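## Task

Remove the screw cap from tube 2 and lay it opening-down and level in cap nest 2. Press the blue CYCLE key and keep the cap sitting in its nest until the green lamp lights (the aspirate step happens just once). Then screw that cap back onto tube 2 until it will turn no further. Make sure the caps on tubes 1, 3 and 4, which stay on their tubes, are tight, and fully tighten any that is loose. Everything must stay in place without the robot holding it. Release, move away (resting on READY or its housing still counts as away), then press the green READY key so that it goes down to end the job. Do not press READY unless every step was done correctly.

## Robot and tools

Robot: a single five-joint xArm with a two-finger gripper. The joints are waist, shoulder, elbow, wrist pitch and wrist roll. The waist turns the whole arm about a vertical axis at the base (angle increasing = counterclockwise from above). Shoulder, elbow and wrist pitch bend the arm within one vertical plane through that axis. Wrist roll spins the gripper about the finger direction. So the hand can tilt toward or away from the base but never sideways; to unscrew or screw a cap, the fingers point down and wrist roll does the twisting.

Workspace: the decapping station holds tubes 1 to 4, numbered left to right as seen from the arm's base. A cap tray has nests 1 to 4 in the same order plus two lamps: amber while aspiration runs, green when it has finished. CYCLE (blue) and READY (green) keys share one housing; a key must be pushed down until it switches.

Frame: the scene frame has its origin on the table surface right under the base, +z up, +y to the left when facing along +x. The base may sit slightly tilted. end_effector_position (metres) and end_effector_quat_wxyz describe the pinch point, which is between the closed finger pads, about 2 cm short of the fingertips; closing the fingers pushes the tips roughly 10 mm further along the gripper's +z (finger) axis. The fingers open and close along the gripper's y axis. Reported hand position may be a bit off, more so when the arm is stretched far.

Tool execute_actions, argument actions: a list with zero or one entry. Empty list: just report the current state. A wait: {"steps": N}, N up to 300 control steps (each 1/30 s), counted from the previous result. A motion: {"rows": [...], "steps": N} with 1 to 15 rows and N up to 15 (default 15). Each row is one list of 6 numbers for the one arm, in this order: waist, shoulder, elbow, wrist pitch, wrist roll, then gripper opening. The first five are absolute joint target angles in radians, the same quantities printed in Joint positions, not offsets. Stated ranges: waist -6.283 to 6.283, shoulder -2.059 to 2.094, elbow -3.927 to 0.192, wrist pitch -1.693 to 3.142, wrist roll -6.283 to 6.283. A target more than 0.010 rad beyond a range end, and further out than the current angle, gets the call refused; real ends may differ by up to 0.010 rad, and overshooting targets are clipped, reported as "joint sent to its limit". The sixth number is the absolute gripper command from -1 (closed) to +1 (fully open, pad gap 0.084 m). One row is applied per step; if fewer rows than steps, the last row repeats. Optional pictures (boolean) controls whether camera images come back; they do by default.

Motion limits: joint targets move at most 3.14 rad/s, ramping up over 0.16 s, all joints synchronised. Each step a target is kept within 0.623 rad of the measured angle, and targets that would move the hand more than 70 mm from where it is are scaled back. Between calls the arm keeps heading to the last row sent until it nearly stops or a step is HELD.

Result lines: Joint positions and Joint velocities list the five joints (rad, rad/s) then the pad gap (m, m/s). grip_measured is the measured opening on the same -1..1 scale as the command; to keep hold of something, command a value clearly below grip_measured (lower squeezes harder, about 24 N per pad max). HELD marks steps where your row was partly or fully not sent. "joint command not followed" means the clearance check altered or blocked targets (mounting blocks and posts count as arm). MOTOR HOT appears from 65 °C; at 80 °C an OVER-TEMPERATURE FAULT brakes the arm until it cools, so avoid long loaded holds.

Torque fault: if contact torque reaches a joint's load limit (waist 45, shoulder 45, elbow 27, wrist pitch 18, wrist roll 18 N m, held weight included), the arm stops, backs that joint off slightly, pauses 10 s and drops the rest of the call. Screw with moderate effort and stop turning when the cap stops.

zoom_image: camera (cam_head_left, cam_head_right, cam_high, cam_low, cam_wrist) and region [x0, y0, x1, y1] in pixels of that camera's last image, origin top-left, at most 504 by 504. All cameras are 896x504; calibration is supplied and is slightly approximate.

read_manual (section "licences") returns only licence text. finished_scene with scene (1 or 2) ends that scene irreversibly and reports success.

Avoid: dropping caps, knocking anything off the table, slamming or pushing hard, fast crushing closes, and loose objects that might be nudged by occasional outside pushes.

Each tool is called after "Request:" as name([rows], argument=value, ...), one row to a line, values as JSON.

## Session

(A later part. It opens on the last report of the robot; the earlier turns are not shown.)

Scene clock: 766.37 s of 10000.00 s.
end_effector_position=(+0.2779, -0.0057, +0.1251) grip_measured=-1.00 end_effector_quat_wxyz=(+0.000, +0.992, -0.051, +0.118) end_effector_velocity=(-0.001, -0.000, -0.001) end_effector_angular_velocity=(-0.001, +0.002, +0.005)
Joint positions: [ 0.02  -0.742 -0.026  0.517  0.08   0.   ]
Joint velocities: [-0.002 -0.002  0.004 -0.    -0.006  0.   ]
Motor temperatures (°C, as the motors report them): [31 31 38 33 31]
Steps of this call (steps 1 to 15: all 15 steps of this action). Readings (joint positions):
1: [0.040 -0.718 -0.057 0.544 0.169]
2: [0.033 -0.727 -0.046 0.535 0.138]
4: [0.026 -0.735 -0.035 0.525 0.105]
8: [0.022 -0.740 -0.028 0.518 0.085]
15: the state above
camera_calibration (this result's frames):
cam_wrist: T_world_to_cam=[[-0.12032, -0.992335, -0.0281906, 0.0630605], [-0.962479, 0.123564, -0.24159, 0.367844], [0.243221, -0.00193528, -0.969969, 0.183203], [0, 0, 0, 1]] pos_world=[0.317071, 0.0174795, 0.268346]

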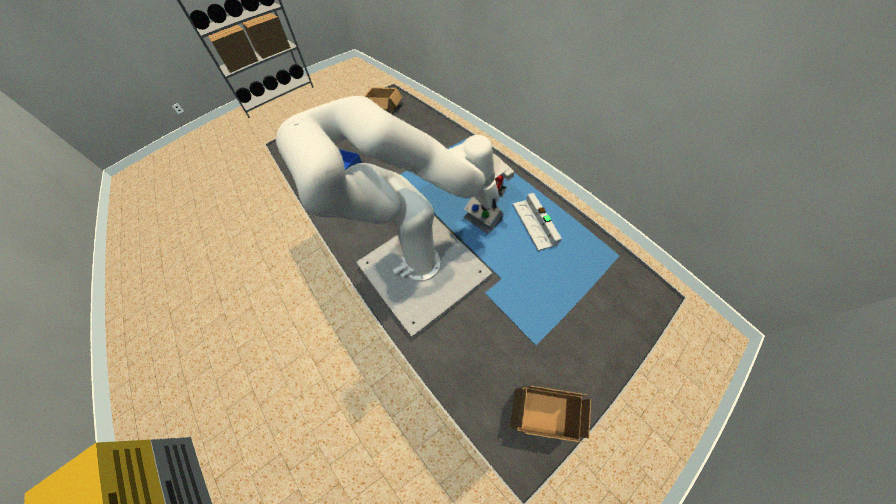

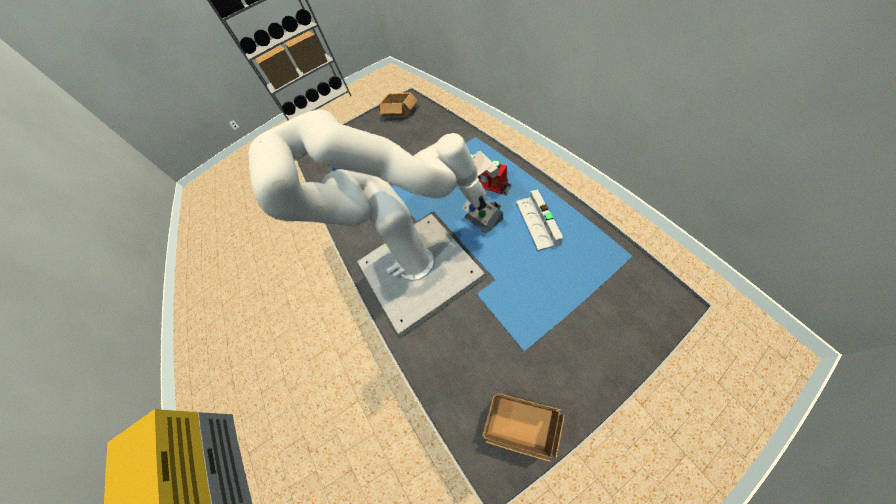

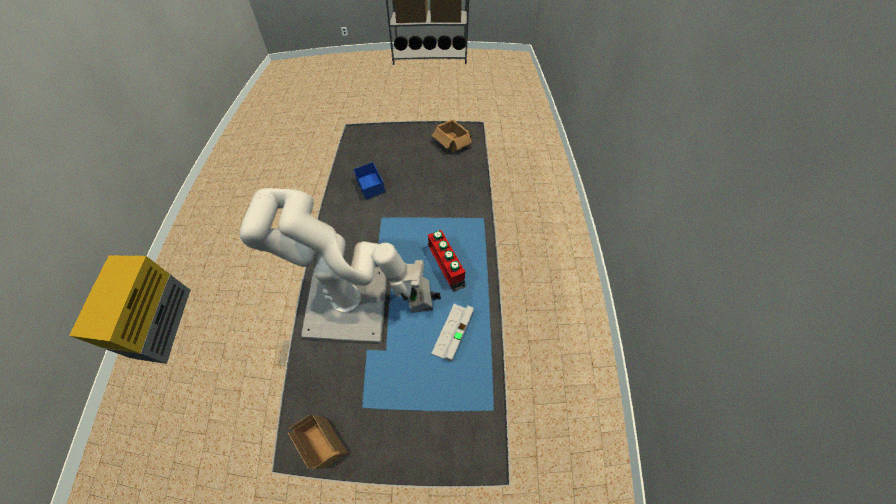

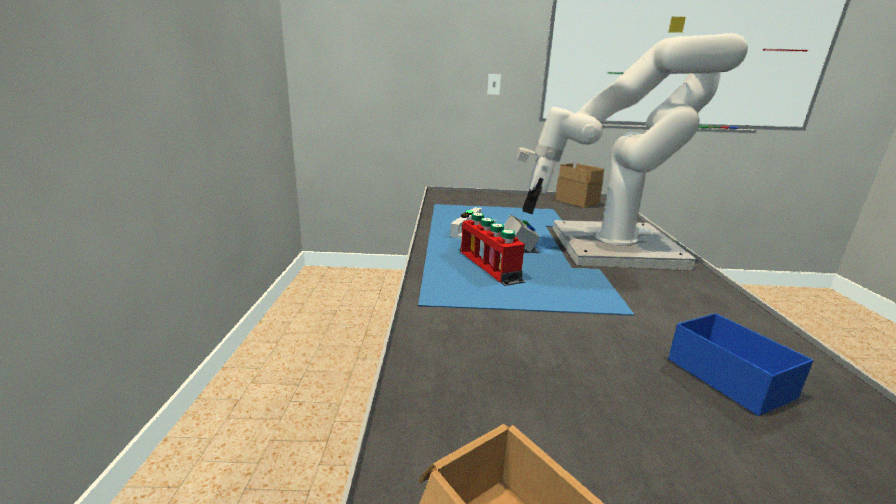

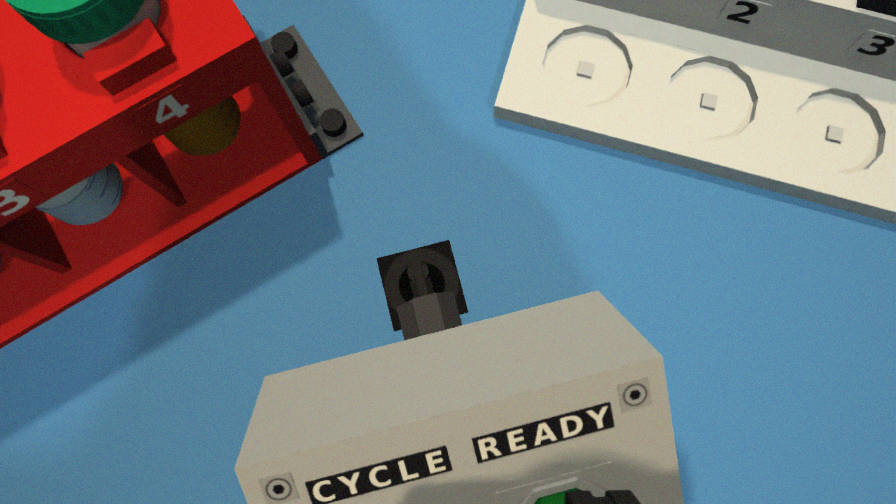

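Request:
execute_actions([
  {"rows":[[0.03,-0.6,-0.033,0.38,0.08,-1]],"steps":15},
], pictures=false)

Request:
execute_actions([
  {"rows":[[0.03,-0.58,-0.035,0.36,0.08,-1],[0.03,-0.57,-0.036,0.35,0.08,-1],[0.03,-0.56,-0.037,0.34,0.08,-1],[0.03,-0.55,-0.038,0.335,0.08,-1],[0.03,-0.54,-0.039,0.325,0.08,-1],[0.03,-0.53,-0.04,0.315,0.08,-1],[0.03,-0.522,-0.04,0.31,0.08,-1]],"steps":15},
])

Scene clock: 770.07 s of 10000.00 s.
end_effector_position=(+0.2863, -0.0033, +0.1072) grip_measured=-1.00 end_effector_quat_wxyz=(-0.000, +0.992, -0.046, +0.119) end_effector_velocity=(+0.001, +0.000, -0.002) end_effector_angular_velocity=(-0.000, -0.004, +0.001)
Joint positions: [ 0.03  -0.602 -0.033  0.381  0.08   0.   ]
Joint velocities: [ 0.001  0.012  0.001 -0.017 -0.     0.   ]
Motor temperatures (°C, as the motors report them): [31 31 38 33 31]
Steps of this call (steps 1 to 15: the robot went on to your last target; steps 16 to 96: nothing new was sent; steps 97 to 111: all 15 steps of this action). Readings (joint positions):
97: [0.020 -0.742 -0.025 0.517 0.080]
98: [0.020 -0.739 -0.025 0.513 0.080]
100: [0.023 -0.704 -0.028 0.477 0.080]
104: [0.028 -0.620 -0.031 0.403 0.080]
111: the state above

Scene clock: 770.53 s of 10000.00 s.
end_effector_position=(+0.2902, -0.0034, +0.0970) grip_measured=-1.00 end_effector_quat_wxyz=(-0.000, +0.992, -0.046, +0.119) end_effector_velocity=(+0.000, +0.000, +0.000) end_effector_angular_velocity=(+0.000, -0.001, +0.000)
Joint positions: [ 0.03  -0.522 -0.041  0.31   0.08   0.   ]
Joint velocities: [ 0.001  0.001 -0.    -0.001  0.001  0.   ]
Motor temperatures (°C, as the motors report them): [31 31 38 33 31]
The task's run ended inside this call: 1 step that you had sent did not run.
Steps of this call (steps 1 to 14: the first 14 steps of this action). Readings (joint positions):
1: [0.030 -0.601 -0.033 0.381 0.080]
2: [0.030 -0.599 -0.033 0.378 0.080]
4: [0.030 -0.588 -0.035 0.367 0.080]
8: [0.030 -0.553 -0.038 0.336 0.080]
14: [0.030 -0.526 -0.041 0.313 0.080]
camera_calibration (this result's frames):
cam_wrist: T_world_to_cam=[[-0.110149, -0.993506, -0.0284967, 0.0631182], [-0.962978, 0.113774, -0.244396, 0.372977], [0.246052, 0.000521711, -0.969257, 0.152176], [0, 0, 0, 1]] pos_world=[0.328677, 0.0201938, 0.240451]
The task's run has ended: the event that ends the task has happened.

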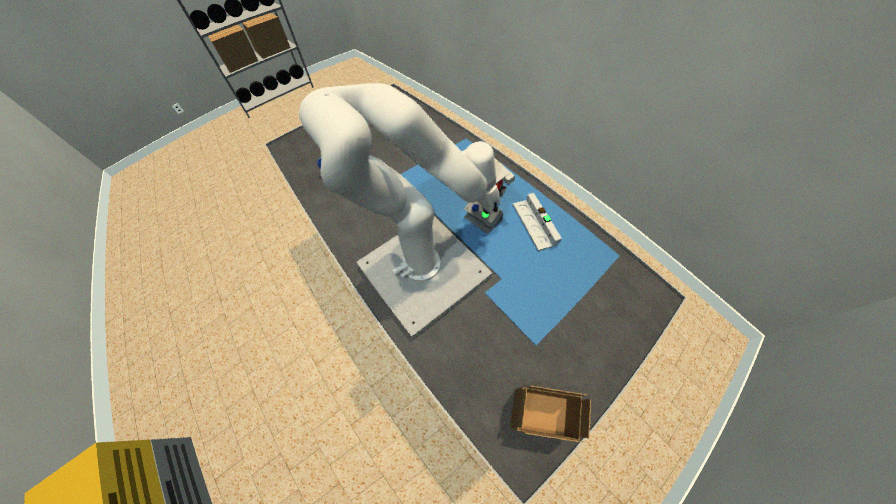

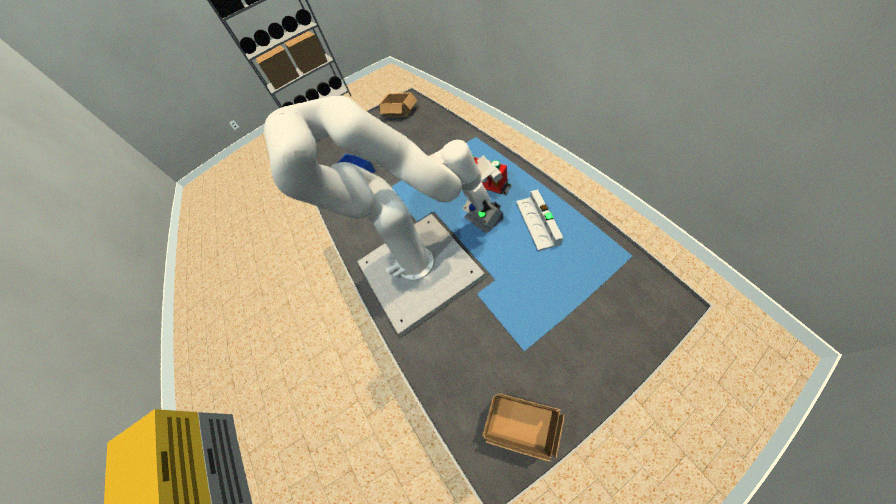

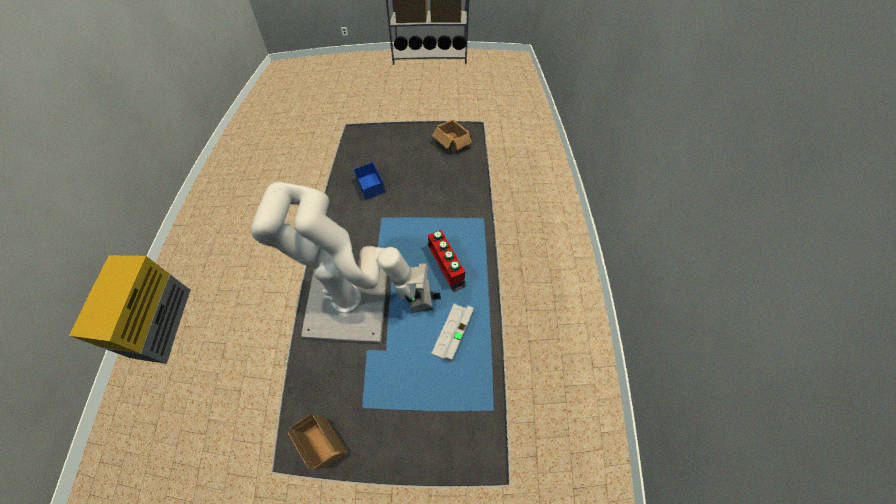

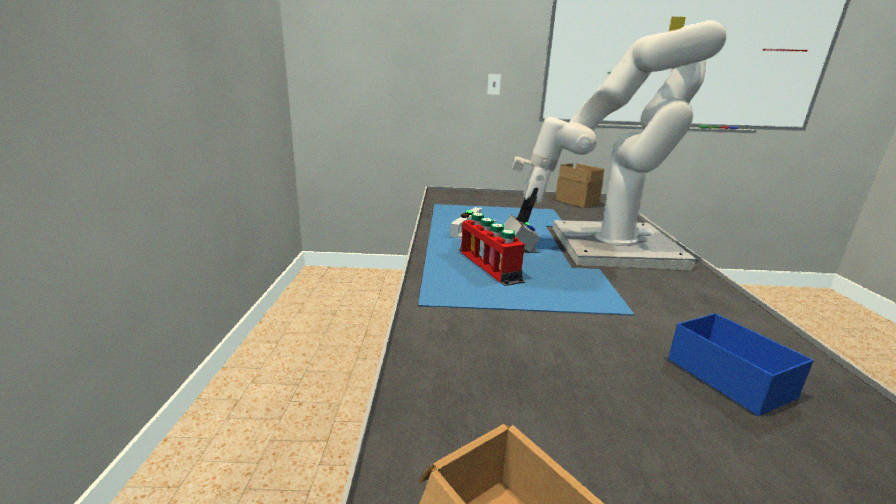

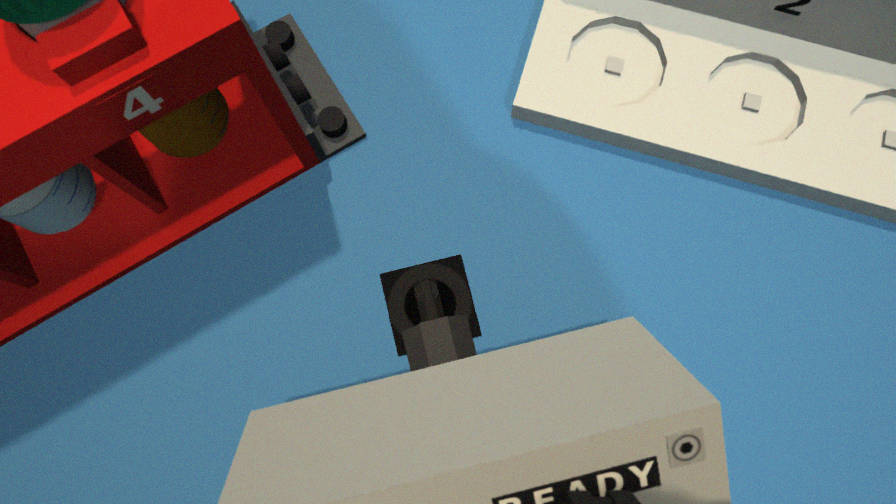

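Request:
finished_scene(scene=2)

The scene is finished: the task was done.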